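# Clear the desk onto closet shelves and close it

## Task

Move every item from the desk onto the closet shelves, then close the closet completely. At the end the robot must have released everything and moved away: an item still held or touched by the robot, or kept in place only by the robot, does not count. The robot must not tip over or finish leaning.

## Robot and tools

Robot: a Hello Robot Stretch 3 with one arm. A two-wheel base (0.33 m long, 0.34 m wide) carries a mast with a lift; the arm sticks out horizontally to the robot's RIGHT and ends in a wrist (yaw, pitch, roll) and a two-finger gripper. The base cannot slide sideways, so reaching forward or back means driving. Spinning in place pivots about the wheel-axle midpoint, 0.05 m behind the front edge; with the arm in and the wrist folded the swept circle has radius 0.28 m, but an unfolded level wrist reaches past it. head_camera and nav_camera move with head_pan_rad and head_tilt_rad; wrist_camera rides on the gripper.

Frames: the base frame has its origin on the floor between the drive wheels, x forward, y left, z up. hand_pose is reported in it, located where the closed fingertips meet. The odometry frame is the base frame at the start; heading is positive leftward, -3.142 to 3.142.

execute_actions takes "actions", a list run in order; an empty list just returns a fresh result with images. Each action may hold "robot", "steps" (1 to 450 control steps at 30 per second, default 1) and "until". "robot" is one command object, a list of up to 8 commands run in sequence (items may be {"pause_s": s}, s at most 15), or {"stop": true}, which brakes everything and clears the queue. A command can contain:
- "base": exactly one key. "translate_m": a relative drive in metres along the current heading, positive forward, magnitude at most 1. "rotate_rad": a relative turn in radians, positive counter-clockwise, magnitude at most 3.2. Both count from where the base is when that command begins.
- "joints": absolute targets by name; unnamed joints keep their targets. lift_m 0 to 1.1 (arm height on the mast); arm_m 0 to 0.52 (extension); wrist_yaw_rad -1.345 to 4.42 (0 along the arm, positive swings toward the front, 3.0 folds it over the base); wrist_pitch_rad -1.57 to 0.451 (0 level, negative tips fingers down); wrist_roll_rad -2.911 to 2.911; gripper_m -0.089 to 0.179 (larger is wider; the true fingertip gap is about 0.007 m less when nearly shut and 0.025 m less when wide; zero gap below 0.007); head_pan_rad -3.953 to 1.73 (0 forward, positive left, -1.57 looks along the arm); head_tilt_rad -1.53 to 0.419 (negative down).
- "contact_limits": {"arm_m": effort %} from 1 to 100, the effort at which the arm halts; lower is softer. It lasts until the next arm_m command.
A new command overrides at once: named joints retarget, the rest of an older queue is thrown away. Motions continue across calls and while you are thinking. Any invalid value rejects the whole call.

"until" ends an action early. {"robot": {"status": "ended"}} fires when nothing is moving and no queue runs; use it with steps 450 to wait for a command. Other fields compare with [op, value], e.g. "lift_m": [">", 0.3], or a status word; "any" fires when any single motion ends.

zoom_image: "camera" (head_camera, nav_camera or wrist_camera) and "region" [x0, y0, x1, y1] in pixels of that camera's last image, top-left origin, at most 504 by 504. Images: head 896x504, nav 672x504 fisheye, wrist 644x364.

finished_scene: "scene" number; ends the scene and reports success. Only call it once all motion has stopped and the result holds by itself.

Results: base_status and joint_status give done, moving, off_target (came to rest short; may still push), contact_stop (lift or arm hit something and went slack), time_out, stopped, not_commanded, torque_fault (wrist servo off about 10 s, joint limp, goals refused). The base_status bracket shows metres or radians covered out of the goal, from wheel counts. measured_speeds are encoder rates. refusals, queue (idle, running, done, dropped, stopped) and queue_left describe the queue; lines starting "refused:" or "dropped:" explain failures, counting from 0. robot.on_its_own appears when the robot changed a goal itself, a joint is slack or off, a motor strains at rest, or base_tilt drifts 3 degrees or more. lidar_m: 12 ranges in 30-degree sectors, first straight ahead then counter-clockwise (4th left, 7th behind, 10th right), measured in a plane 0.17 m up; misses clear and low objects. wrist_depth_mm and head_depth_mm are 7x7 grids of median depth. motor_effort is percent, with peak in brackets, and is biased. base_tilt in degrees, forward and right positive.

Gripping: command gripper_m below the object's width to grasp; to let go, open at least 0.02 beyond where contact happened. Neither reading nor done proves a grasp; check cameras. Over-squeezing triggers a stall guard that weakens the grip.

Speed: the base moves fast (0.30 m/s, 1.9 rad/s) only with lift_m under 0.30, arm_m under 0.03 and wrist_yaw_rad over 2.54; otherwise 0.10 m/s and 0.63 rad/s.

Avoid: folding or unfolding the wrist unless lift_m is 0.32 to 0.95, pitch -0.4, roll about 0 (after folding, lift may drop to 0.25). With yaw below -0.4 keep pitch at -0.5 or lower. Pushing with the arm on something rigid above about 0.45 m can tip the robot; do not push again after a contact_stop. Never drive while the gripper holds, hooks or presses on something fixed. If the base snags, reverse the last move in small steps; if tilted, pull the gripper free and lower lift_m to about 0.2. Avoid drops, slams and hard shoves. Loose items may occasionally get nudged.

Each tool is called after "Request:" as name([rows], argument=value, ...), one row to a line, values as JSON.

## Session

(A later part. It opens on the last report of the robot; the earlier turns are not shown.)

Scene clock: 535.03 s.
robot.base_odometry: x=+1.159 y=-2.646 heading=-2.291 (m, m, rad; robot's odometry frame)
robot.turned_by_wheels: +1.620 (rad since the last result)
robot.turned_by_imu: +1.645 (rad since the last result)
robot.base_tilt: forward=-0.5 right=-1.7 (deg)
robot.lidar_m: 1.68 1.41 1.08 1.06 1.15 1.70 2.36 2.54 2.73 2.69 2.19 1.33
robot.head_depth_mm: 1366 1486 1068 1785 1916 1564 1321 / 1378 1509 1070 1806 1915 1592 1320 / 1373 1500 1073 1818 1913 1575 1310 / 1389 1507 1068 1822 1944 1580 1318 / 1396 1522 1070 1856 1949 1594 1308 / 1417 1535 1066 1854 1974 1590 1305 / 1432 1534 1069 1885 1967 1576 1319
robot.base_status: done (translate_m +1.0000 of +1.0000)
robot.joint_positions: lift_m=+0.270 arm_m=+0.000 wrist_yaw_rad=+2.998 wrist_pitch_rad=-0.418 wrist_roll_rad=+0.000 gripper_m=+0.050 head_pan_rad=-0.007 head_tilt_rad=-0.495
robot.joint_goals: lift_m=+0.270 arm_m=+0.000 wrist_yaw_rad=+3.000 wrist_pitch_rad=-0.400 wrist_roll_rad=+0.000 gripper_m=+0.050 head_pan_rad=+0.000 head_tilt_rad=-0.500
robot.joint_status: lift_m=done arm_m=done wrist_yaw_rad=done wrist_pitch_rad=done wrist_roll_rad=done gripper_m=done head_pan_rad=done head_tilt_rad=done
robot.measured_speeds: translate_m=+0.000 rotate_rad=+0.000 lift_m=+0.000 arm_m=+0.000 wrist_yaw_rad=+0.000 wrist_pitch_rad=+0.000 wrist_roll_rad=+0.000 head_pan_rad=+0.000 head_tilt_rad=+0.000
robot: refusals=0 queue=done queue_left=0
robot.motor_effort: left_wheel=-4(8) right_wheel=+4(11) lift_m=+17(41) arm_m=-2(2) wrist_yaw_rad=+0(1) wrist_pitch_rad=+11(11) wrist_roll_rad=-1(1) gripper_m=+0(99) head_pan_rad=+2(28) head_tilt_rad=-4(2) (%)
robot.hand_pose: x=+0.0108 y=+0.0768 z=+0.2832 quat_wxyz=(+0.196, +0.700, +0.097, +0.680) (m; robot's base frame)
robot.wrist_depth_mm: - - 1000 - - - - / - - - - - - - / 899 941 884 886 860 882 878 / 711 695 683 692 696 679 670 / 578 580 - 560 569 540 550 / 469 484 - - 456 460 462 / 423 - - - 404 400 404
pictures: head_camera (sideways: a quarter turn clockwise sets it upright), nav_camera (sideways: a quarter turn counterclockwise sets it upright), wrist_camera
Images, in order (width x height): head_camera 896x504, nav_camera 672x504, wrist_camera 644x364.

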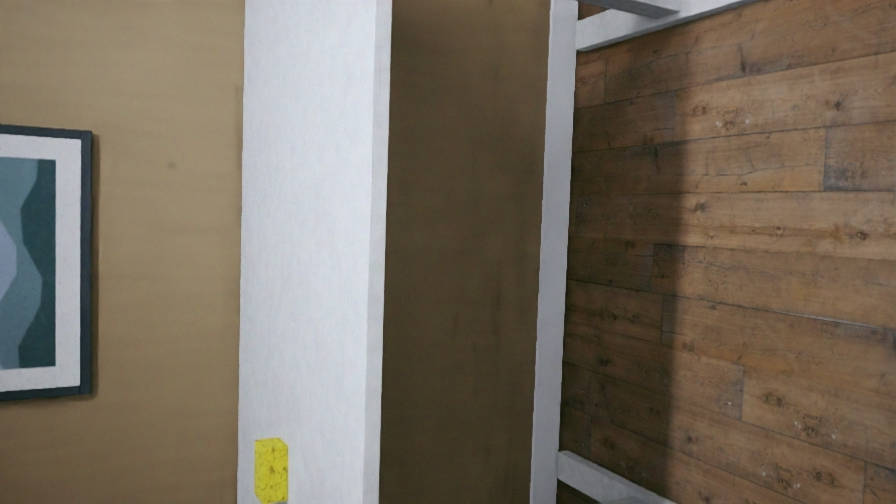

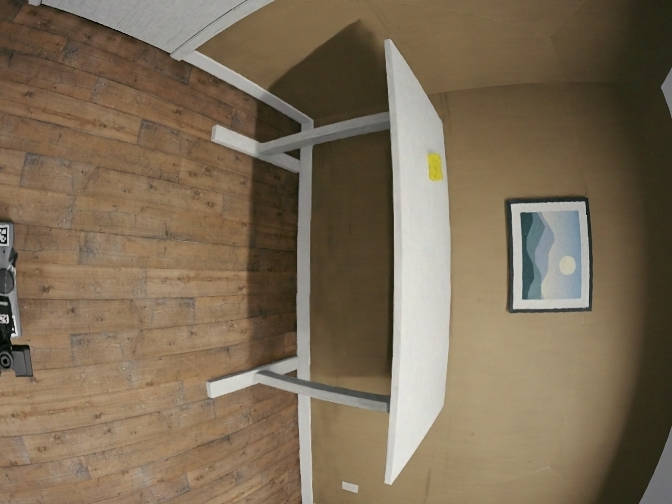

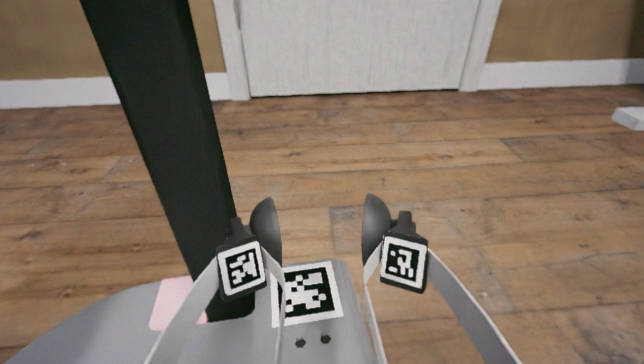

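Request:
execute_actions([
  {"robot":[{"base":{"translate_m":0.66},"joints":{"lift_m":0.4}},{"base":{"rotate_rad":2.14},"joints":{"lift_m":1.05,"head_pan_rad":-1.57,"head_tilt_rad":-0.55}},{"joints":{"wrist_yaw_rad":0,"wrist_pitch_rad":-0.3,"gripper_m":0.17}}],"steps":450,"until":{"robot":{"status":"ended"}}},
])

Scene clock: 555.90 s.
robot.base_odometry: x=+0.723 y=-3.141 heading=-0.152 (m, m, rad; robot's odometry frame)
robot.turned_by_wheels: +2.140 (rad since the last result)
robot.turned_by_imu: +2.153 (rad since the last result)
robot.base_tilt: forward=-0.6 right=-1.7 (deg)
robot.lidar_m: 1.09 1.72 3.00 3.32 2.77 2.56 0.80 1.03 1.02 0.86 1.02 0.99
robot.head_depth_mm: 885 957 - - - 385 342 / 945 1028 - - - - 1193 / 1011 1101 - - - - - / 1084 1176 987 - - - - / 1161 1275 925 - - 1210 - / 1121 1215 926 709 479 1470 1337 / 1026 1101 1096 653 537 1436 1351
robot.base_status: done (rotate_rad +2.1398 of +2.1400)
robot.joint_positions: lift_m=+1.050 arm_m=+0.000 wrist_yaw_rad=+2.386 wrist_pitch_rad=-0.320 wrist_roll_rad=+0.000 gripper_m=+0.102 head_pan_rad=-1.563 head_tilt_rad=-0.543
robot.joint_goals: lift_m=+1.050 arm_m=+0.000 wrist_yaw_rad=+0.000 wrist_pitch_rad=-0.300 wrist_roll_rad=+0.000 gripper_m=+0.170 head_pan_rad=-1.570 head_tilt_rad=-0.550
robot.joint_status: lift_m=done arm_m=done wrist_yaw_rad=moving wrist_pitch_rad=moving wrist_roll_rad=done gripper_m=moving head_pan_rad=done head_tilt_rad=done
robot.measured_speeds: translate_m=+0.000 rotate_rad=+0.000 lift_m=+0.000 arm_m=+0.000 wrist_yaw_rad=-1.869 wrist_pitch_rad=+0.000 wrist_roll_rad=+0.000 head_pan_rad=+0.000 head_tilt_rad=+0.000
robot: refusals=0 queue=running queue_left=0
robot.motor_effort: left_wheel=-4(12) right_wheel=+4(11) lift_m=+42(43) arm_m=-2(2) wrist_yaw_rad=-3(3) wrist_pitch_rad=+12(13) wrist_roll_rad=-1(0) gripper_m=+100(100) head_pan_rad=-2(28) head_tilt_rad=-2(9) (%)
robot.hand_pose: x=+0.1403 y=+0.0262 z=+1.0847 quat_wxyz=(+0.363, +0.690, -0.152, +0.607) (m; robot's base frame)
robot.wrist_depth_mm: - - - - - - 907 / - - - - - - 925 / - - - - - - 903 / - - - - - - 942 / - - - - - - 962 / - - - - - - 989 / - - - - - - 946
pictures: head_camera (sideways: a quarter turn clockwise sets it upright), nav_camera (sideways: a quarter turn counterclockwise sets it upright), wrist_camera
Images, in order (width x height): head_camera 896x504, nav_camera 672x504, wrist_camera 644x364.

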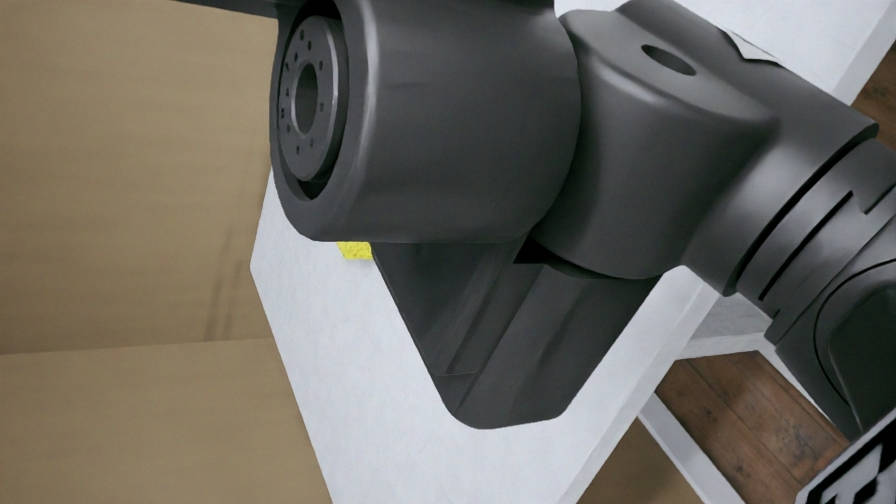

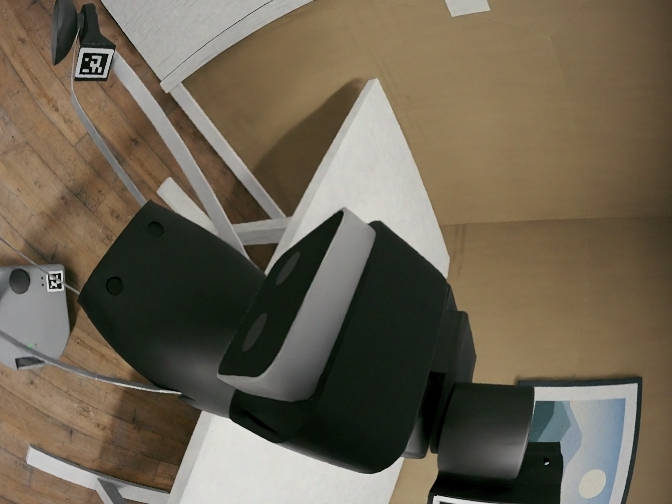

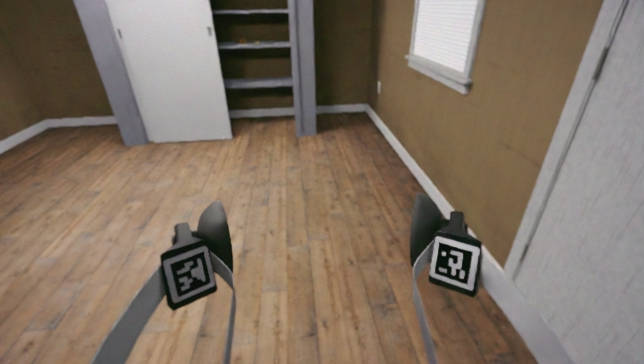

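Request:
execute_actions([
  {"steps":300,"until":{"robot":{"status":"ended"}}},
  {"robot":{"joints":{"arm_m":0.2,"lift_m":0.99}},"steps":300,"until":{"robot":{"status":"ended"}}},
])

Scene clock: 560.37 s.
robot.base_odometry: x=+0.723 y=-3.141 heading=-0.152 (m, m, rad; robot's odometry frame)
robot.turned_by_wheels: +0.000 (rad since the last result)
robot.turned_by_imu: +0.001 (rad since the last result)
robot.base_tilt: forward=-0.6 right=-1.7 (deg)
robot.lidar_m: 1.09 1.73 3.02 3.31 2.78 2.57 0.80 1.03 1.02 0.86 1.02 0.99
robot.head_depth_mm: 891 951 - 611 500 406 341 / 948 1013 - - 500 405 366 / 1003 1084 - - 499 406 1224 / 1083 1176 960 623 501 418 1272 / 1152 1272 931 620 500 1219 1271 / 1119 1205 926 648 498 1486 1248 / 1028 1098 1098 651 535 1439 1284
robot.base_status: done (rotate_rad +2.1398 of +2.1400)
robot.joint_positions: lift_m=+0.990 arm_m=+0.200 wrist_yaw_rad=+0.002 wrist_pitch_rad=-0.319 wrist_roll_rad=+0.000 gripper_m=+0.170 head_pan_rad=-1.563 head_tilt_rad=-0.543
robot.joint_goals: lift_m=+0.990 arm_m=+0.200 wrist_yaw_rad=+0.000 wrist_pitch_rad=-0.300 wrist_roll_rad=+0.000 gripper_m=+0.170 head_pan_rad=-1.570 head_tilt_rad=-0.550
robot.joint_status: lift_m=done arm_m=done wrist_yaw_rad=done wrist_pitch_rad=done wrist_roll_rad=done gripper_m=done head_pan_rad=done head_tilt_rad=done
robot.measured_speeds: translate_m=+0.000 rotate_rad=+0.000 lift_m=+0.000 arm_m=+0.000 wrist_yaw_rad=+0.000 wrist_pitch_rad=+0.000 wrist_roll_rad=+0.000 head_pan_rad=+0.000 head_tilt_rad=+0.000
robot: refusals=0 queue=done queue_left=0
robot.motor_effort: left_wheel=-4(4) right_wheel=+4(4) lift_m=+17(41) arm_m=+3(3) wrist_yaw_rad=-2(3) wrist_pitch_rad=+11(12) wrist_roll_rad=-1(0) gripper_m=+1(98) head_pan_rad=-3(1) head_tilt_rad=-3(2) (%)
robot.hand_pose: x=-0.0211 y=-0.5804 z=+1.0260 quat_wxyz=(+0.699, +0.113, -0.698, -0.112) (m; robot's base frame)
robot.wrist_depth_mm: 546 628 773 734 615 521 459 / 569 686 833 758 654 550 477 / 591 655 526 519 509 506 470 / 384 382 371 315 328 363 356 / 293 305 290 287 283 296 281 / 242 235 236 234 232 223 235 / 197 201 199 197 196 197 193
pictures: head_camera (sideways: a quarter turn clockwise sets it upright), nav_camera (sideways: a quarter turn counterclockwise sets it upright), wrist_camera
Images, in order (width x height): head_camera 896x504, nav_camera 672x504, wrist_camera 644x364.

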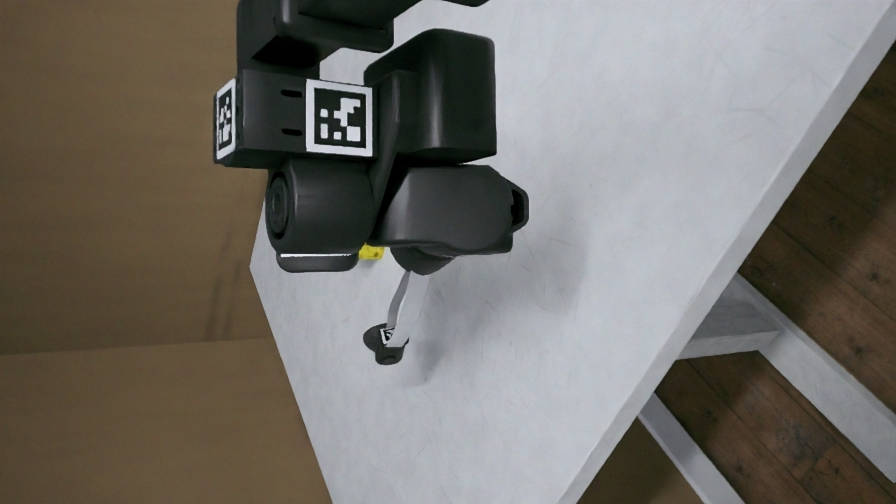

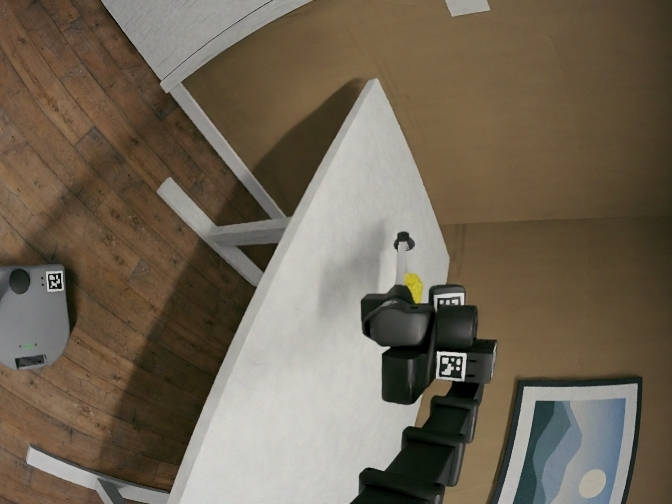

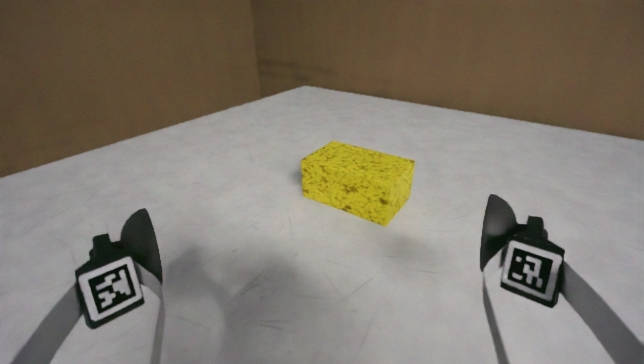

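Request:
execute_actions([
  {"robot":[{"base":{"translate_m":-0.035},"joints":{"lift_m":0.94,"gripper_m":0.178}},{"joints":{"arm_m":0.33}}],"steps":300,"until":{"robot":{"status":"ended"}}},
])

Scene clock: 565.80 s.
robot.base_odometry: x=+0.689 y=-3.136 heading=-0.152 (m, m, rad; robot's odometry frame)
robot.turned_by_wheels: +0.000 (rad since the last result)
robot.turned_by_imu: +0.000 (rad since the last result)
robot.base_tilt: forward=-0.5 right=-1.7 (deg)
robot.lidar_m: 1.12 1.76 3.03 3.32 2.76 2.51 0.77 1.01 1.00 0.87 1.05 1.01
robot.head_depth_mm: 876 936 978 - 483 405 341 / 919 1000 - 624 500 406 341 / 981 1065 - 597 500 406 367 / 1053 1156 1022 598 500 405 1253 / 1138 1250 930 648 500 416 1282 / 1155 1246 931 652 500 1403 1255 / 1055 1122 926 649 497 1450 1276
robot.base_status: done (translate_m -0.0350 of -0.0350)
robot.joint_positions: lift_m=+0.940 arm_m=+0.330 wrist_yaw_rad=+0.002 wrist_pitch_rad=-0.319 wrist_roll_rad=+0.000 gripper_m=+0.178 head_pan_rad=-1.563 head_tilt_rad=-0.543
robot.joint_goals: lift_m=+0.940 arm_m=+0.330 wrist_yaw_rad=+0.000 wrist_pitch_rad=-0.300 wrist_roll_rad=+0.000 gripper_m=+0.178 head_pan_rad=-1.570 head_tilt_rad=-0.550
robot.joint_status: lift_m=done arm_m=done wrist_yaw_rad=done wrist_pitch_rad=done wrist_roll_rad=done gripper_m=done head_pan_rad=done head_tilt_rad=done
robot.measured_speeds: translate_m=+0.000 rotate_rad=+0.000 lift_m=+0.000 arm_m=+0.000 wrist_yaw_rad=+0.000 wrist_pitch_rad=+0.000 wrist_roll_rad=+0.000 head_pan_rad=+0.000 head_tilt_rad=+0.000
robot: refusals=0 queue=done queue_left=0
robot.motor_effort: left_wheel=-3(9) right_wheel=+4(5) lift_m=+17(21) arm_m=+3(3) wrist_yaw_rad=-2(2) wrist_pitch_rad=+11(11) wrist_roll_rad=-1(1) gripper_m=+0(51) head_pan_rad=-1(0) head_tilt_rad=-3(3) (%)
robot.hand_pose: x=-0.0211 y=-0.7104 z=+0.9760 quat_wxyz=(+0.699, +0.113, -0.698, -0.112) (m; robot's base frame)
robot.wrist_depth_mm: 504 602 705 603 493 418 371 / 526 624 725 587 520 443 392 / 512 387 386 376 374 366 362 / 278 273 257 180 240 263 263 / 214 222 201 156 183 214 204 / 181 169 171 165 163 163 170 / 142 146 145 144 143 143 142
pictures: head_camera (sideways: a quarter turn clockwise sets it upright), nav_camera (sideways: a quarter turn counterclockwise sets it upright), wrist_camera
Images, in order (width x height): head_camera 896x504, nav_camera 672x504, wrist_camera 644x364.

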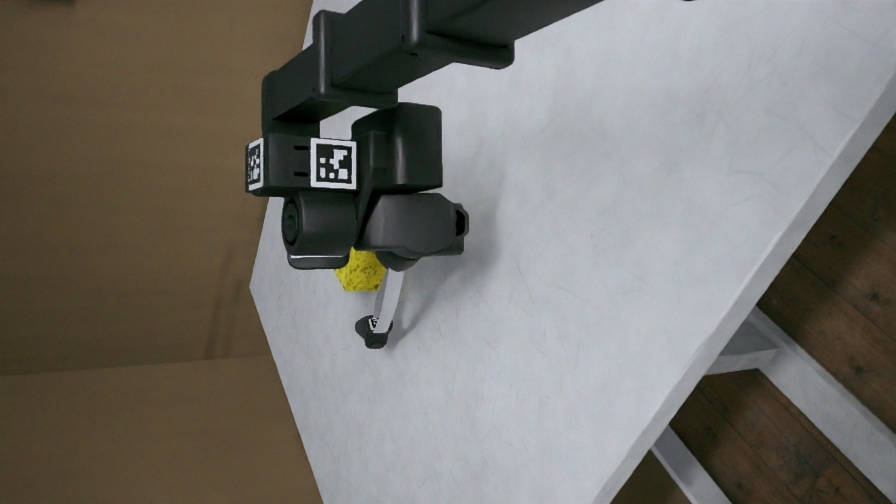

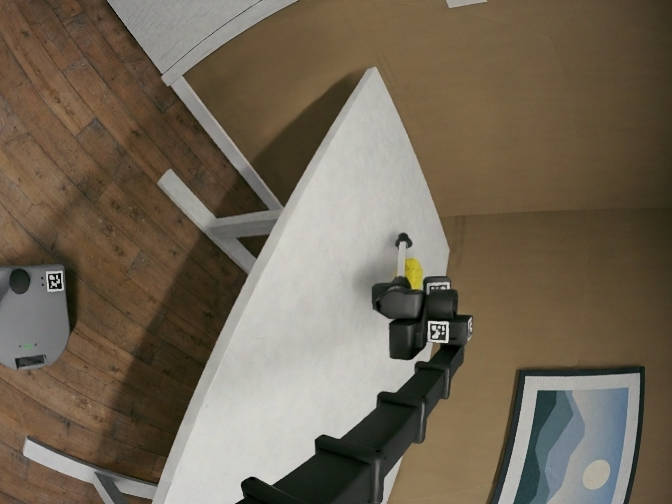

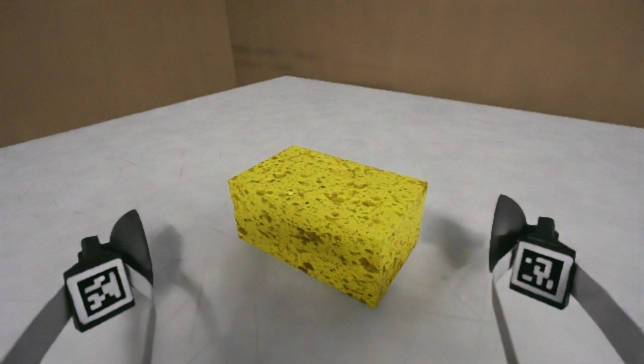

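Request:
execute_actions([
  {"robot":[{"joints":{"arm_m":0.35,"lift_m":0.935}},{"joints":{"gripper_m":0.06}},{"pause_s":0.5},{"joints":{"lift_m":1.0}}],"steps":300,"until":{"robot":{"status":"ended"}}},
])

Scene clock: 571.87 s.
robot.base_odometry: x=+0.689 y=-3.136 heading=-0.152 (m, m, rad; robot's odometry frame)
robot.turned_by_wheels: +0.000 (rad since the last result)
robot.turned_by_imu: +0.001 (rad since the last result)
robot.base_tilt: forward=-0.6 right=-1.7 (deg)
robot.lidar_m: 1.12 1.77 3.02 3.33 2.75 2.51 0.77 1.00 1.00 0.87 1.05 1.01
robot.head_depth_mm: 872 920 - 650 500 405 342 / 928 981 827 651 499 407 341 / 983 - - 649 500 405 366 / 1054 1136 784 652 499 406 1260 / 1143 1247 930 652 498 417 1284 / 1150 1250 928 648 500 1405 1246 / 1057 1124 930 649 499 1467 1273
robot.base_status: done (translate_m -0.0350 of -0.0350)
robot.joint_positions: lift_m=+1.000 arm_m=+0.350 wrist_yaw_rad=+0.002 wrist_pitch_rad=-0.319 wrist_roll_rad=+0.000 gripper_m=+0.060 head_pan_rad=-1.563 head_tilt_rad=-0.543
robot.joint_goals: lift_m=+1.000 arm_m=+0.350 wrist_yaw_rad=+0.000 wrist_pitch_rad=-0.300 wrist_roll_rad=+0.000 gripper_m=+0.060 head_pan_rad=-1.570 head_tilt_rad=-0.550
robot.joint_status: lift_m=done arm_m=done wrist_yaw_rad=done wrist_pitch_rad=done wrist_roll_rad=done gripper_m=done head_pan_rad=done head_tilt_rad=done
robot.measured_speeds: translate_m=+0.000 rotate_rad=+0.000 lift_m=+0.000 arm_m=+0.000 wrist_yaw_rad=+0.000 wrist_pitch_rad=+0.000 wrist_roll_rad=+0.000 head_pan_rad=+0.000 head_tilt_rad=+0.000
robot: refusals=0 queue=done queue_left=0
robot.motor_effort: left_wheel=-4(3) right_wheel=+4(4) lift_m=+43(46) arm_m=+3(6) wrist_yaw_rad=-2(2) wrist_pitch_rad=+11(11) wrist_roll_rad=-1(1) gripper_m=-2(100) head_pan_rad=-2(1) head_tilt_rad=-2(2) (%)
robot.hand_pose: x=-0.0211 y=-0.7304 z=+1.0350 quat_wxyz=(+0.699, +0.113, -0.698, -0.112) (m; robot's base frame)
robot.wrist_depth_mm: 496 583 672 577 477 403 358 / 520 610 725 612 511 436 378 / 532 632 557 544 513 457 392 / 526 390 354 175 381 382 374 / 307 306 302 158 290 297 295 / 250 251 235 229 234 242 239 / 210 210 208 206 204 204 204
pictures: head_camera (sideways: a quarter turn clockwise sets it upright), nav_camera (sideways: a quarter turn counterclockwise sets it upright), wrist_camera
Images, in order (width x height): head_camera 896x504, nav_camera 672x504, wrist_camera 644x364.

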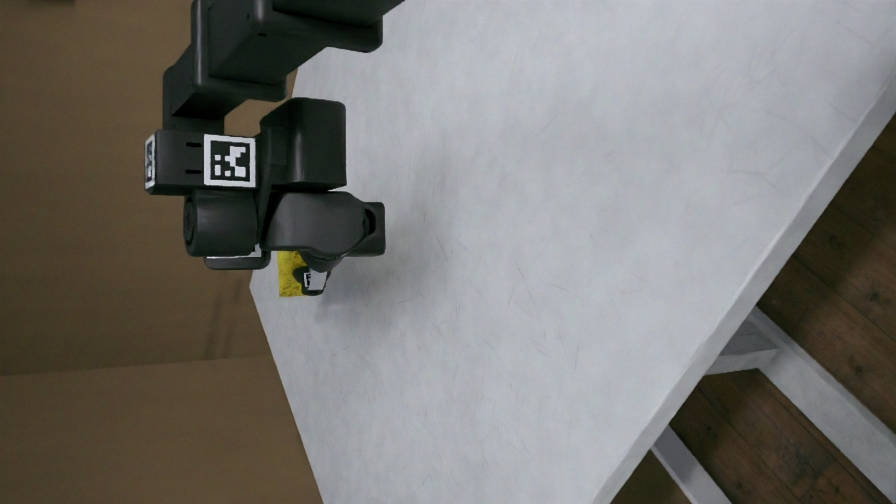

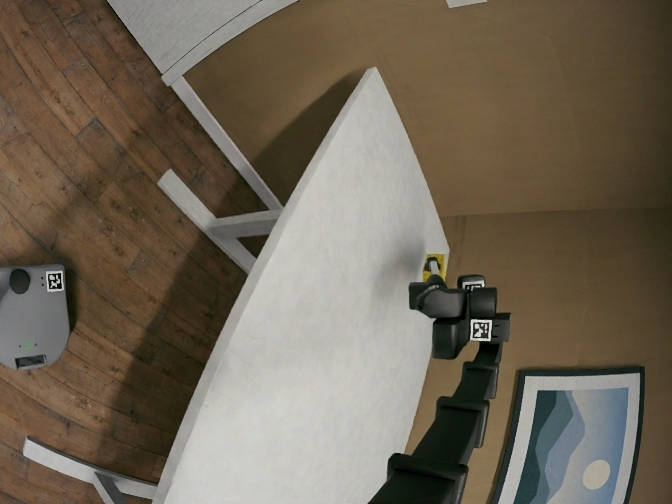

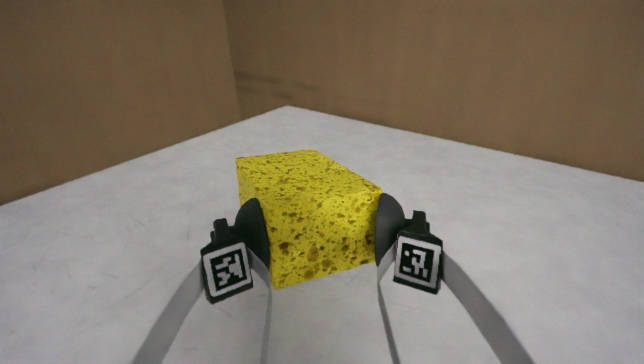

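Request:
execute_actions([
  {"robot":[{"joints":{"gripper_m":0.035,"lift_m":1.03}},{"joints":{"arm_m":0}},{"joints":{"wrist_yaw_rad":2.3}},{"base":{"rotate_rad":1.02},"joints":{"head_pan_rad":0,"head_tilt_rad":-0.4}},{"base":{"translate_m":1.0},"joints":{"lift_m":0.9}},{"base":{"translate_m":1.0}}],"steps":450,"until":{"robot":{"status":"ended"}}},
  {"steps":450,"until":{"robot":{"status":"ended"}}},
])

Scene clock: 605.97 s.
robot.base_odometry: x=+1.941 y=-1.658 heading=+0.868 (m, m, rad; robot's odometry frame)
robot.turned_by_wheels: +1.020 (rad since the last result)
robot.turned_by_imu: +1.044 (rad since the last result)
robot.base_tilt: forward=-0.5 right=-1.5 (deg)
robot.lidar_m: 1.17 1.23 2.50 2.48 2.70 2.51 2.50 1.61 1.31 1.30 1.41 1.17
robot.head_depth_mm: 1522 1607 1697 1843 1973 1722 1391 / 1519 1629 1728 1864 2037 1724 1404 / 1546 1643 1760 1892 2036 1728 1409 / 1552 1661 1742 1927 2037 1724 1403 / 1555 1656 1588 1828 1348 1482 1409 / 963 1031 1120 1207 1311 1458 1400 / 976 1052 1122 1221 1338 1466 1399
robot.base_status: moving (translate_m +0.9375 of +1.0000)
robot.joint_positions: lift_m=+0.900 arm_m=+0.000 wrist_yaw_rad=+2.297 wrist_pitch_rad=-0.319 wrist_roll_rad=+0.000 gripper_m=+0.036 head_pan_rad=-0.007 head_tilt_rad=-0.408
robot.joint_goals: lift_m=+0.900 arm_m=+0.000 wrist_yaw_rad=+2.300 wrist_pitch_rad=-0.300 wrist_roll_rad=+0.000 gripper_m=+0.035 head_pan_rad=+0.000 head_tilt_rad=-0.400
robot.joint_status: lift_m=done arm_m=done wrist_yaw_rad=done wrist_pitch_rad=done wrist_roll_rad=done gripper_m=done head_pan_rad=done head_tilt_rad=done
robot.measured_speeds: translate_m=+0.100 rotate_rad=+0.000 lift_m=+0.000 arm_m=+0.000 wrist_yaw_rad=+0.000 wrist_pitch_rad=+0.000 wrist_roll_rad=+0.000 head_pan_rad=+0.000 head_tilt_rad=+0.000
robot: refusals=0 queue=running queue_left=0
robot.motor_effort: left_wheel=-3(9) right_wheel=+5(7) lift_m=+18(40) arm_m=-2(4) wrist_yaw_rad=+1(3) wrist_pitch_rad=+11(11) wrist_roll_rad=-1(0) gripper_m=-15(100) head_pan_rad=+3(28) head_tilt_rad=+3(13) (%)
robot.hand_pose: x=+0.1549 y=+0.0113 z=+0.9360 quat_wxyz=(+0.389, +0.683, -0.183, +0.591) (m; robot's base frame)
robot.wrist_depth_mm: - - - - - 888 - / - - - - - - - / - - - - - - - / - - - 174 - - - / - - - 158 - - - / - - - - - - - / - - - - - - -
pictures: head_camera (sideways: a quarter turn clockwise sets it upright), nav_camera (sideways: a quarter turn counterclockwise sets it upright), wrist_camera
Images, in order (width x height): head_camera 896x504, nav_camera 672x504, wrist_camera 644x364.

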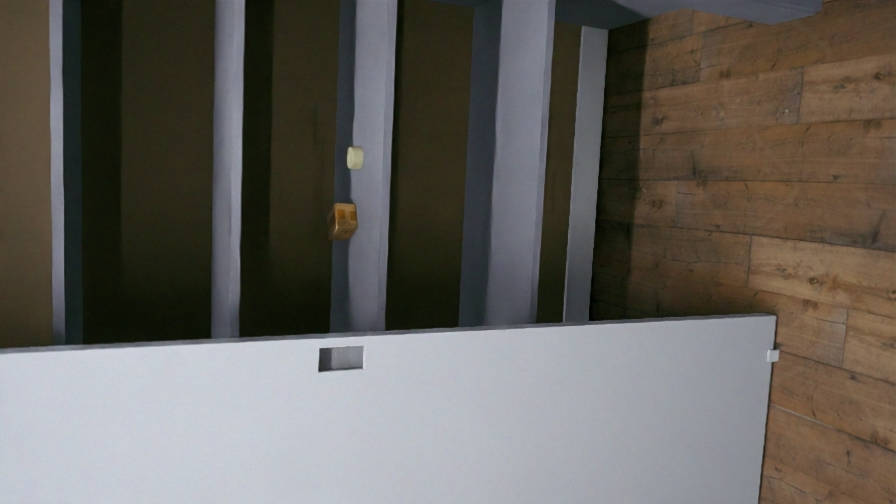

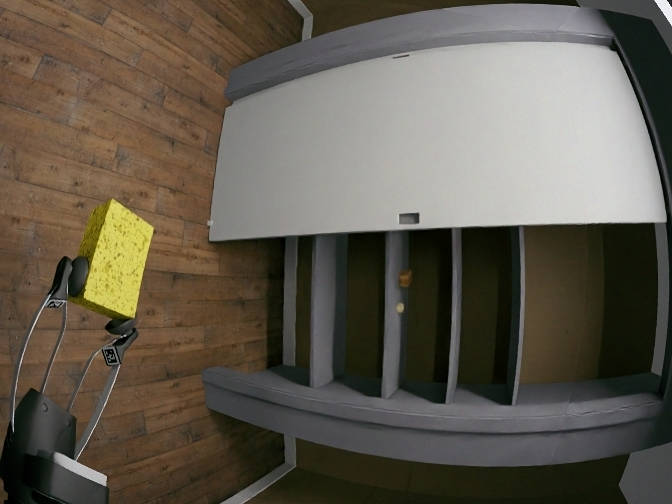

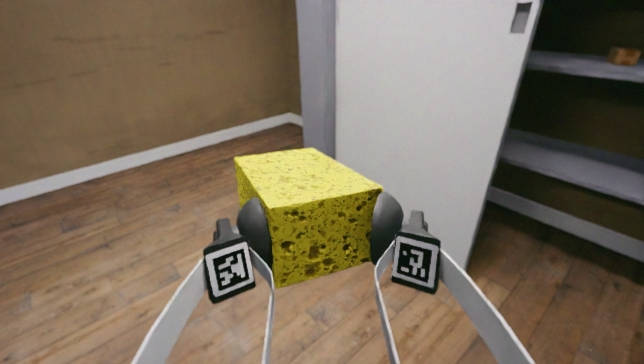

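Request:
execute_actions([
  {"steps":60,"until":{"robot":{"status":"ended"}}},
  {"robot":[{"base":{"translate_m":0.76}},{"base":{"rotate_rad":1.5}},{"base":{"translate_m":-0.1},"joints":{"head_pan_rad":-1.57,"head_tilt_rad":-0.8}},{"joints":{"wrist_yaw_rad":1.6,"lift_m":0.95}},{"joints":{"wrist_pitch_rad":-1.3}},{"joints":{"wrist_yaw_rad":0}},{"joints":{"wrist_pitch_rad":-0.3}},{"joints":{"lift_m":0.6}}],"steps":450,"until":{"robot":{"status":"ended"}}},
  {"steps":200,"until":{"robot":{"status":"ended"}}},
])

Scene clock: 632.83 s.
robot.base_odometry: x=+2.544 y=-1.100 heading=+2.368 (m, m, rad; robot's odometry frame)
robot.turned_by_wheels: +1.500 (rad since the last result)
robot.turned_by_imu: +1.513 (rad since the last result)
robot.base_tilt: forward=-0.6 right=-1.7 (deg)
robot.lidar_m: 2.46 2.62 3.79 3.33 1.74 1.34 1.32 0.49 0.77 1.03 0.40 0.48
robot.head_depth_mm: 875 945 777 1138 1034 1347 - / 884 946 779 1141 1409 1340 - / 887 955 776 1137 1032 - - / 895 962 775 1151 573 - 1128 / 900 964 773 1149 1402 1297 1142 / 905 960 802 1140 1448 1296 1107 / 907 962 801 1138 1439 758 963
robot.base_status: done (translate_m -0.1000 of -0.1000)
robot.joint_positions: lift_m=+0.767 arm_m=+0.000 wrist_yaw_rad=+0.003 wrist_pitch_rad=-0.320 wrist_roll_rad=+0.000 gripper_m=+0.036 head_pan_rad=-1.563 head_tilt_rad=-0.790
robot.joint_goals: lift_m=+0.600 arm_m=+0.000 wrist_yaw_rad=+0.000 wrist_pitch_rad=-0.300 wrist_roll_rad=+0.000 gripper_m=+0.035 head_pan_rad=-1.570 head_tilt_rad=-0.800
robot.joint_status: lift_m=moving arm_m=done wrist_yaw_rad=done wrist_pitch_rad=done wrist_roll_rad=done gripper_m=done head_pan_rad=done head_tilt_rad=done
robot.measured_speeds: translate_m=+0.000 rotate_rad=+0.000 lift_m=-0.110 arm_m=+0.000 wrist_yaw_rad=+0.000 wrist_pitch_rad=+0.000 wrist_roll_rad=+0.000 head_pan_rad=+0.000 head_tilt_rad=+0.000
robot: refusals=0 queue=running queue_left=0
robot.motor_effort: left_wheel=-4(10) right_wheel=+4(7) lift_m=+20(45) arm_m=-2(1) wrist_yaw_rad=-2(3) wrist_pitch_rad=+12(13) wrist_roll_rad=-1(1) gripper_m=-14(14) head_pan_rad=-1(25) head_tilt_rad=-5(23) (%)
robot.hand_pose: x=-0.0209 y=-0.3809 z=+0.8024 quat_wxyz=(+0.698, +0.114, -0.698, -0.112) (m; robot's base frame)
robot.wrist_depth_mm: 707 682 682 686 674 653 566 / 449 434 423 414 398 388 378 / 857 837 819 811 806 786 610 / 895 884 814 175 827 816 610 / 698 704 710 159 718 693 599 / 608 608 581 548 543 576 551 / 956 983 948 944 914 860 563
pictures: head_camera (sideways: a quarter turn clockwise sets it upright), nav_camera (sideways: a quarter turn counterclockwise sets it upright), wrist_camera
Images, in order (width x height): head_camera 896x504, nav_camera 672x504, wrist_camera 644x364.

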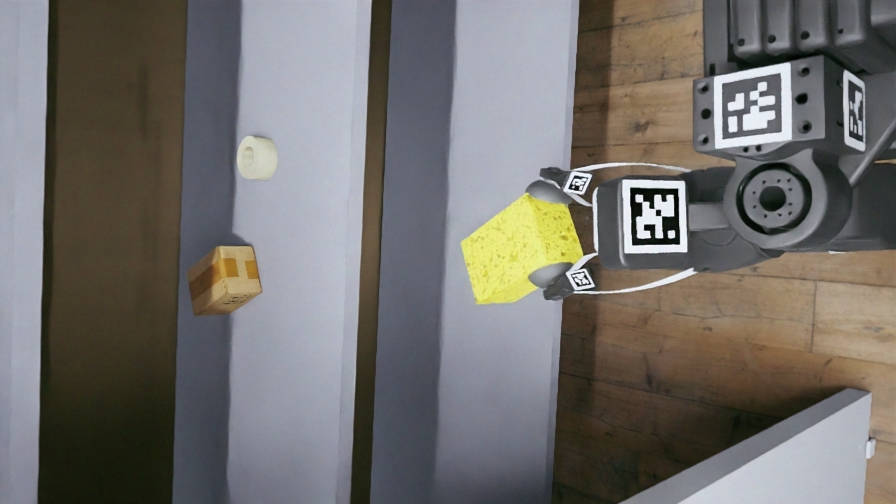

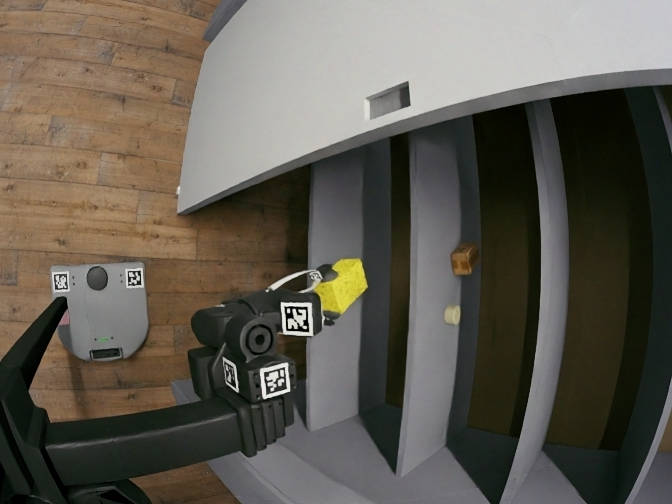

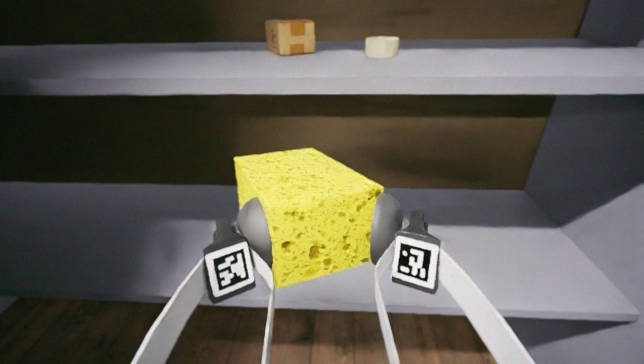

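Request:
execute_actions([
  {"robot":[{"joints":{"lift_m":0.53}},{"joints":{"arm_m":0.44}}],"steps":300,"until":{"robot":{"status":"ended"}}},
])

Scene clock: 641.30 s.
robot.base_odometry: x=+2.544 y=-1.100 heading=+2.368 (m, m, rad; robot's odometry frame)
robot.turned_by_wheels: +0.000 (rad since the last result)
robot.turned_by_imu: +0.001 (rad since the last result)
robot.base_tilt: forward=-0.5 right=-1.8 (deg)
robot.lidar_m: 2.46 2.61 3.82 3.33 1.73 1.34 1.31 0.50 0.77 1.03 0.40 0.48
robot.head_depth_mm: 878 944 775 1133 1040 1295 1154 / 879 947 774 1134 1221 1310 - / 885 957 778 1241 1419 1293 1154 / 895 958 775 1102 1410 1309 1139 / 900 963 775 1150 1405 1296 1150 / 905 957 802 1141 1435 1290 1110 / 907 959 800 1134 1429 759 960
robot.base_status: done (translate_m -0.1000 of -0.1000)
robot.joint_positions: lift_m=+0.530 arm_m=+0.440 wrist_yaw_rad=+0.002 wrist_pitch_rad=-0.320 wrist_roll_rad=+0.000 gripper_m=+0.036 head_pan_rad=-1.563 head_tilt_rad=-0.790
robot.joint_goals: lift_m=+0.530 arm_m=+0.440 wrist_yaw_rad=+0.000 wrist_pitch_rad=-0.300 wrist_roll_rad=+0.000 gripper_m=+0.035 head_pan_rad=-1.570 head_tilt_rad=-0.800
robot.joint_status: lift_m=done arm_m=done wrist_yaw_rad=done wrist_pitch_rad=done wrist_roll_rad=done gripper_m=done head_pan_rad=done head_tilt_rad=done
robot.measured_speeds: translate_m=+0.000 rotate_rad=+0.000 lift_m=+0.000 arm_m=+0.000 wrist_yaw_rad=+0.000 wrist_pitch_rad=+0.000 wrist_roll_rad=+0.000 head_pan_rad=+0.000 head_tilt_rad=+0.000
robot: refusals=0 queue=done queue_left=0
robot.motor_effort: left_wheel=-4(4) right_wheel=+4(4) lift_m=+17(17) arm_m=+3(4) wrist_yaw_rad=-2(2) wrist_pitch_rad=+12(12) wrist_roll_rad=-1(1) gripper_m=-14(14) head_pan_rad=-2(2) head_tilt_rad=-4(5) (%)
robot.hand_pose: x=-0.0211 y=-0.8203 z=+0.5657 quat_wxyz=(+0.698, +0.114, -0.698, -0.112) (m; robot's base frame)
robot.wrist_depth_mm: 318 311 307 303 296 293 287 / 342 336 333 326 318 309 307 / 373 369 364 346 345 339 335 / 403 395 383 173 380 371 366 / 339 345 339 158 347 332 328 / 282 278 268 259 263 270 267 / 236 237 232 231 230 229 228
pictures: head_camera (sideways: a quarter turn clockwise sets it upright), nav_camera (sideways: a quarter turn counterclockwise sets it upright), wrist_camera
Images, in order (width x height): head_camera 896x504, nav_camera 672x504, wrist_camera 644x364.

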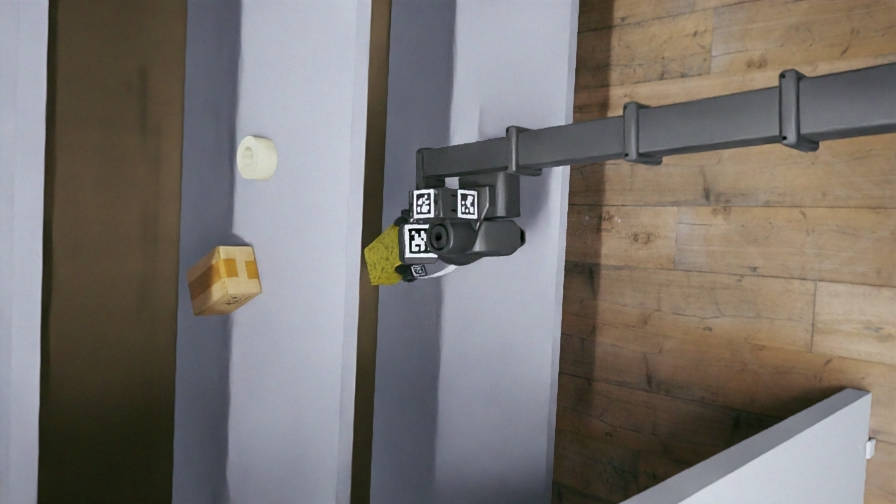

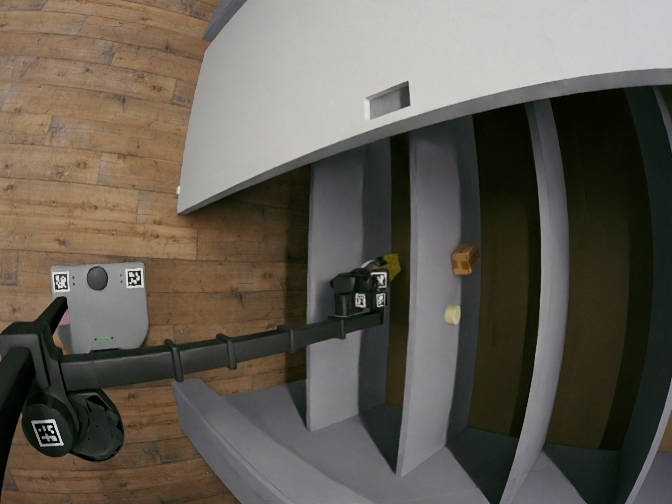

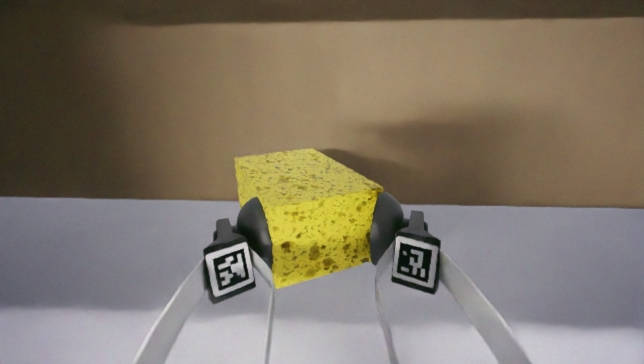

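Request:
execute_actions([
  {"robot":[{"joints":{"lift_m":0.445}},{"joints":{"gripper_m":0.15}},{"joints":{"lift_m":0.47}},{"joints":{"arm_m":0}},{"joints":{"gripper_m":0.0,"wrist_pitch_rad":0,"lift_m":0.3}}],"steps":450,"until":{"robot":{"status":"ended"}}},
])

Scene clock: 654.33 s.
robot.base_odometry: x=+2.544 y=-1.100 heading=+2.368 (m, m, rad; robot's odometry frame)
robot.turned_by_wheels: +0.000 (rad since the last result)
robot.turned_by_imu: +0.002 (rad since the last result)
robot.base_tilt: forward=-0.5 right=-1.7 (deg)
robot.lidar_m: 2.46 2.62 3.81 3.33 1.74 1.34 1.32 0.49 0.77 1.03 0.40 0.48
robot.head_depth_mm: 879 937 776 1137 1042 1305 1150 / 881 945 780 1135 1407 1305 1155 / 889 947 777 1137 1407 1300 1149 / 896 961 775 1138 1415 1325 1166 / 898 961 774 1136 1406 1306 1148 / 905 960 800 1138 1434 1304 1110 / 911 962 802 1134 1433 758 967
robot.base_status: done (translate_m -0.1000 of -0.1000)
robot.joint_positions: lift_m=+0.300 arm_m=+0.000 wrist_yaw_rad=+0.002 wrist_pitch_rad=-0.021 wrist_roll_rad=+0.000 gripper_m=+0.000 head_pan_rad=-1.563 head_tilt_rad=-0.790
robot.joint_goals: lift_m=+0.300 arm_m=+0.000 wrist_yaw_rad=+0.000 wrist_pitch_rad=+0.000 wrist_roll_rad=+0.000 gripper_m=+0.000 head_pan_rad=-1.570 head_tilt_rad=-0.800
robot.joint_status: lift_m=done arm_m=done wrist_yaw_rad=done wrist_pitch_rad=done wrist_roll_rad=done gripper_m=done head_pan_rad=done head_tilt_rad=done
robot.measured_speeds: translate_m=+0.000 rotate_rad=+0.000 lift_m=+0.000 arm_m=+0.000 wrist_yaw_rad=+0.000 wrist_pitch_rad=+0.000 wrist_roll_rad=+0.000 head_pan_rad=+0.000 head_tilt_rad=+0.000
robot: refusals=0 queue=done queue_left=0
robot.motor_effort: left_wheel=-4(4) right_wheel=+3(4) lift_m=+17(48) arm_m=-2(2) wrist_yaw_rad=-2(2) wrist_pitch_rad=+13(13) wrist_roll_rad=-1(1) gripper_m=-3(100) head_pan_rad=-2(2) head_tilt_rad=-4(5) (%)
robot.hand_pose: x=-0.0210 y=-0.4010 z=+0.4097 quat_wxyz=(+0.707, +0.008, -0.707, -0.007) (m; robot's base frame)
robot.wrist_depth_mm: 753 725 730 715 682 697 604 / 796 743 764 750 708 720 588 / 785 787 759 621 571 727 548 / 831 831 807 793 775 743 596 / 888 879 862 - 803 795 609 / 881 857 843 799 815 802 610 / 671 679 671 658 654 652 592
pictures: head_camera (sideways: a quarter turn clockwise sets it upright), nav_camera (sideways: a quarter turn counterclockwise sets it upright), wrist_camera
Images, in order (width x height): head_camera 896x504, nav_camera 672x504, wrist_camera 644x364.

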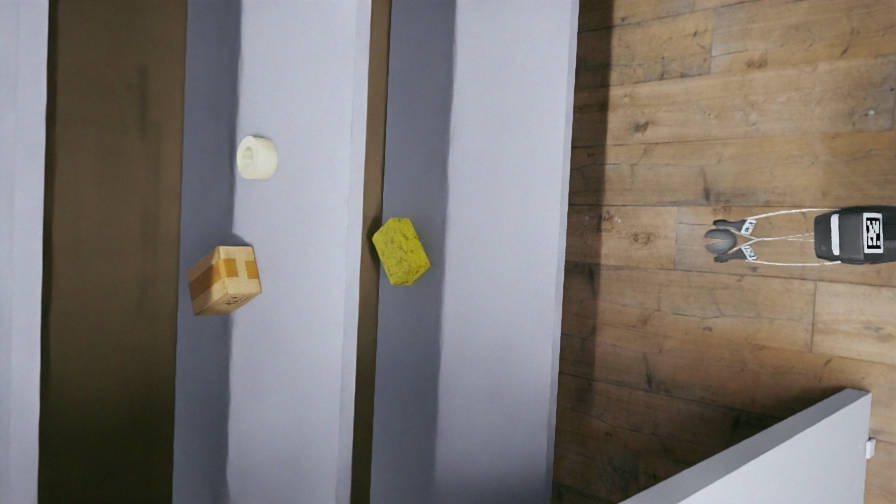

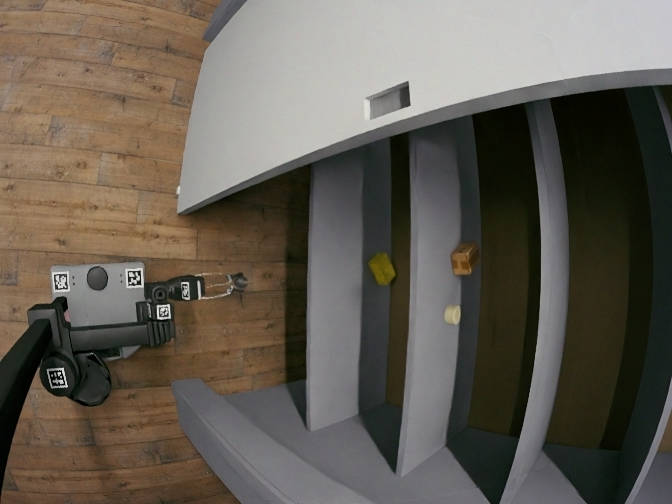

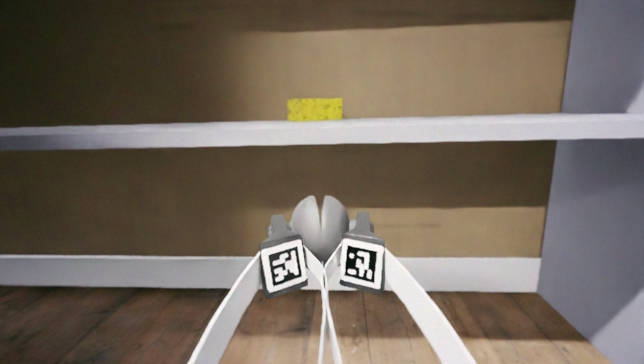

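Request:
execute_actions([
  {"robot":[{"joints":{"wrist_pitch_rad":-0.9,"lift_m":0.42}},{"base":{"translate_m":0.55}}],"steps":300,"until":{"robot":{"status":"ended"}}},
  {"robot":{"joints":{"arm_m":0.2},"contact_limits":{"arm_m":28}},"steps":200,"until":{"robot":{"status":"ended"}}},
  {"robot":{"base":{"translate_m":-0.35}},"steps":200,"until":{"robot":{"status":"ended"}}},
])

Scene clock: 676.20 s.
robot.base_odometry: x=+2.401 y=-0.960 heading=+2.368 (m, m, rad; robot's odometry frame)
robot.turned_by_wheels: +0.000 (rad since the last result)
robot.turned_by_imu: +0.449 (rad since the last result)
robot.base_tilt: forward=-0.6 right=-1.7 (deg)
robot.lidar_m: 2.25 3.08 3.36 2.27 1.66 1.60 0.73 1.02 0.26 0.27 0.38 0.96
robot.head_depth_mm: - - - 301 359 433 1106 / - - 288 320 384 478 618 / - - 297 345 421 536 708 / - 285 314 374 464 610 815 / - 294 338 408 518 709 1099 / - 307 365 450 588 838 1127 / 291 330 397 501 677 1038 1141
robot.base_status: done (translate_m -0.3500 of -0.3500)
robot.joint_positions: lift_m=+0.420 arm_m=+0.015 wrist_yaw_rad=+0.064 wrist_pitch_rad=-1.014 wrist_roll_rad=+0.002 gripper_m=+0.000 head_pan_rad=-1.566 head_tilt_rad=-0.795
robot.joint_goals: lift_m=+0.420 arm_m=+0.015 wrist_yaw_rad=+0.048 wrist_pitch_rad=-0.900 wrist_roll_rad=+0.000 gripper_m=+0.000 head_pan_rad=-1.570 head_tilt_rad=-0.800
robot.joint_status: lift_m=done arm_m=contact_stop wrist_yaw_rad=done wrist_pitch_rad=done wrist_roll_rad=done gripper_m=done head_pan_rad=done head_tilt_rad=done
robot.measured_speeds: translate_m=+0.000 rotate_rad=+0.000 lift_m=+0.000 arm_m=-0.006 wrist_yaw_rad=+0.000 wrist_pitch_rad=+0.024 wrist_roll_rad=+0.000 head_pan_rad=+0.000 head_tilt_rad=+0.000
robot: refusals=0 queue=done queue_left=0
robot.on_its_own: wrist_yaw_rad is held at +0.048, not at your +0.000, by its stall guard, which is not easing now; arm_m is slack since a contact_stop, until your next command for it (your +0.200 is given up)
robot.motor_effort: left_wheel=+0(39) right_wheel=-10(69) lift_m=+23(41) arm_m=+2(34) wrist_yaw_rad=-11(34) wrist_pitch_rad=+67(100) wrist_roll_rad=-2(10) gripper_m=-8(13) head_pan_rad=+0(2) head_tilt_rad=-2(4) (%)
robot.contact_limits: arm_m 28 (drawing in: default 15, maximum 25; extending or still: default 22, maximum 35)
robot.hand_pose: x=-0.0143 y=-0.2748 z=+0.3287 quat_wxyz=(+0.628, +0.362, -0.607, -0.324) (m; robot's base frame)
robot.wrist_depth_mm: 189 119 83 64 52 46 - / 475 183 111 79 62 51 - / 553 407 165 104 76 60 49 / 527 529 331 150 98 73 58 / 488 490 490 - 139 93 70 / 462 462 466 461 213 129 88 / 435 443 443 440 441 211 120
pictures: head_camera (sideways: a quarter turn clockwise sets it upright), nav_camera (sideways: a quarter turn counterclockwise sets it upright), wrist_camera
Images, in order (width x height): head_camera 896x504, nav_camera 672x504, wrist_camera 644x364.

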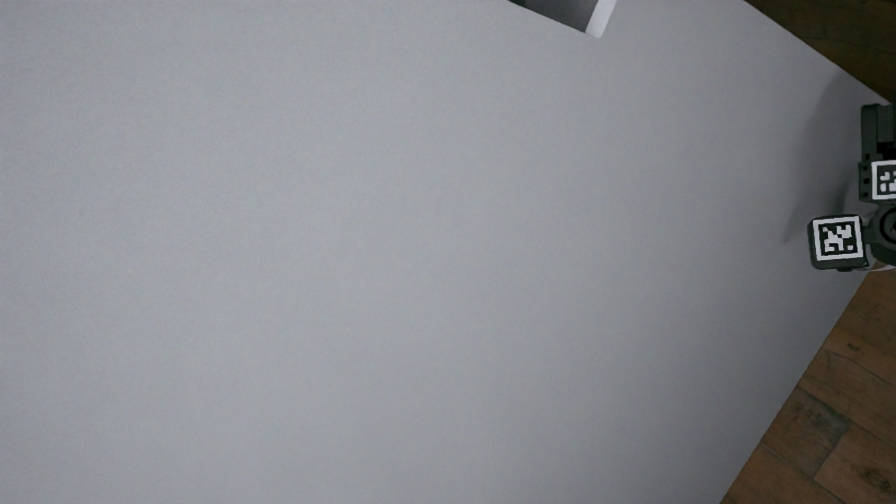

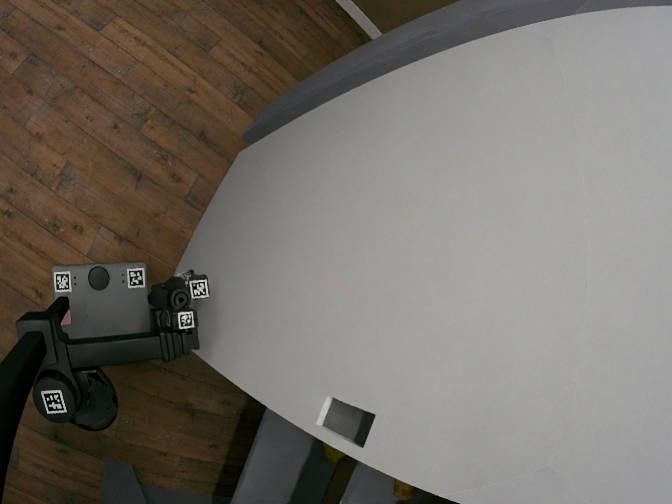

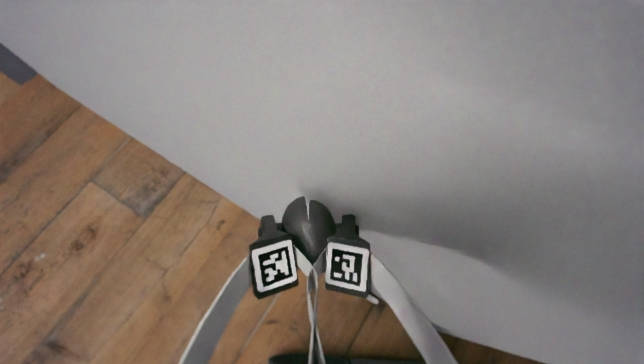

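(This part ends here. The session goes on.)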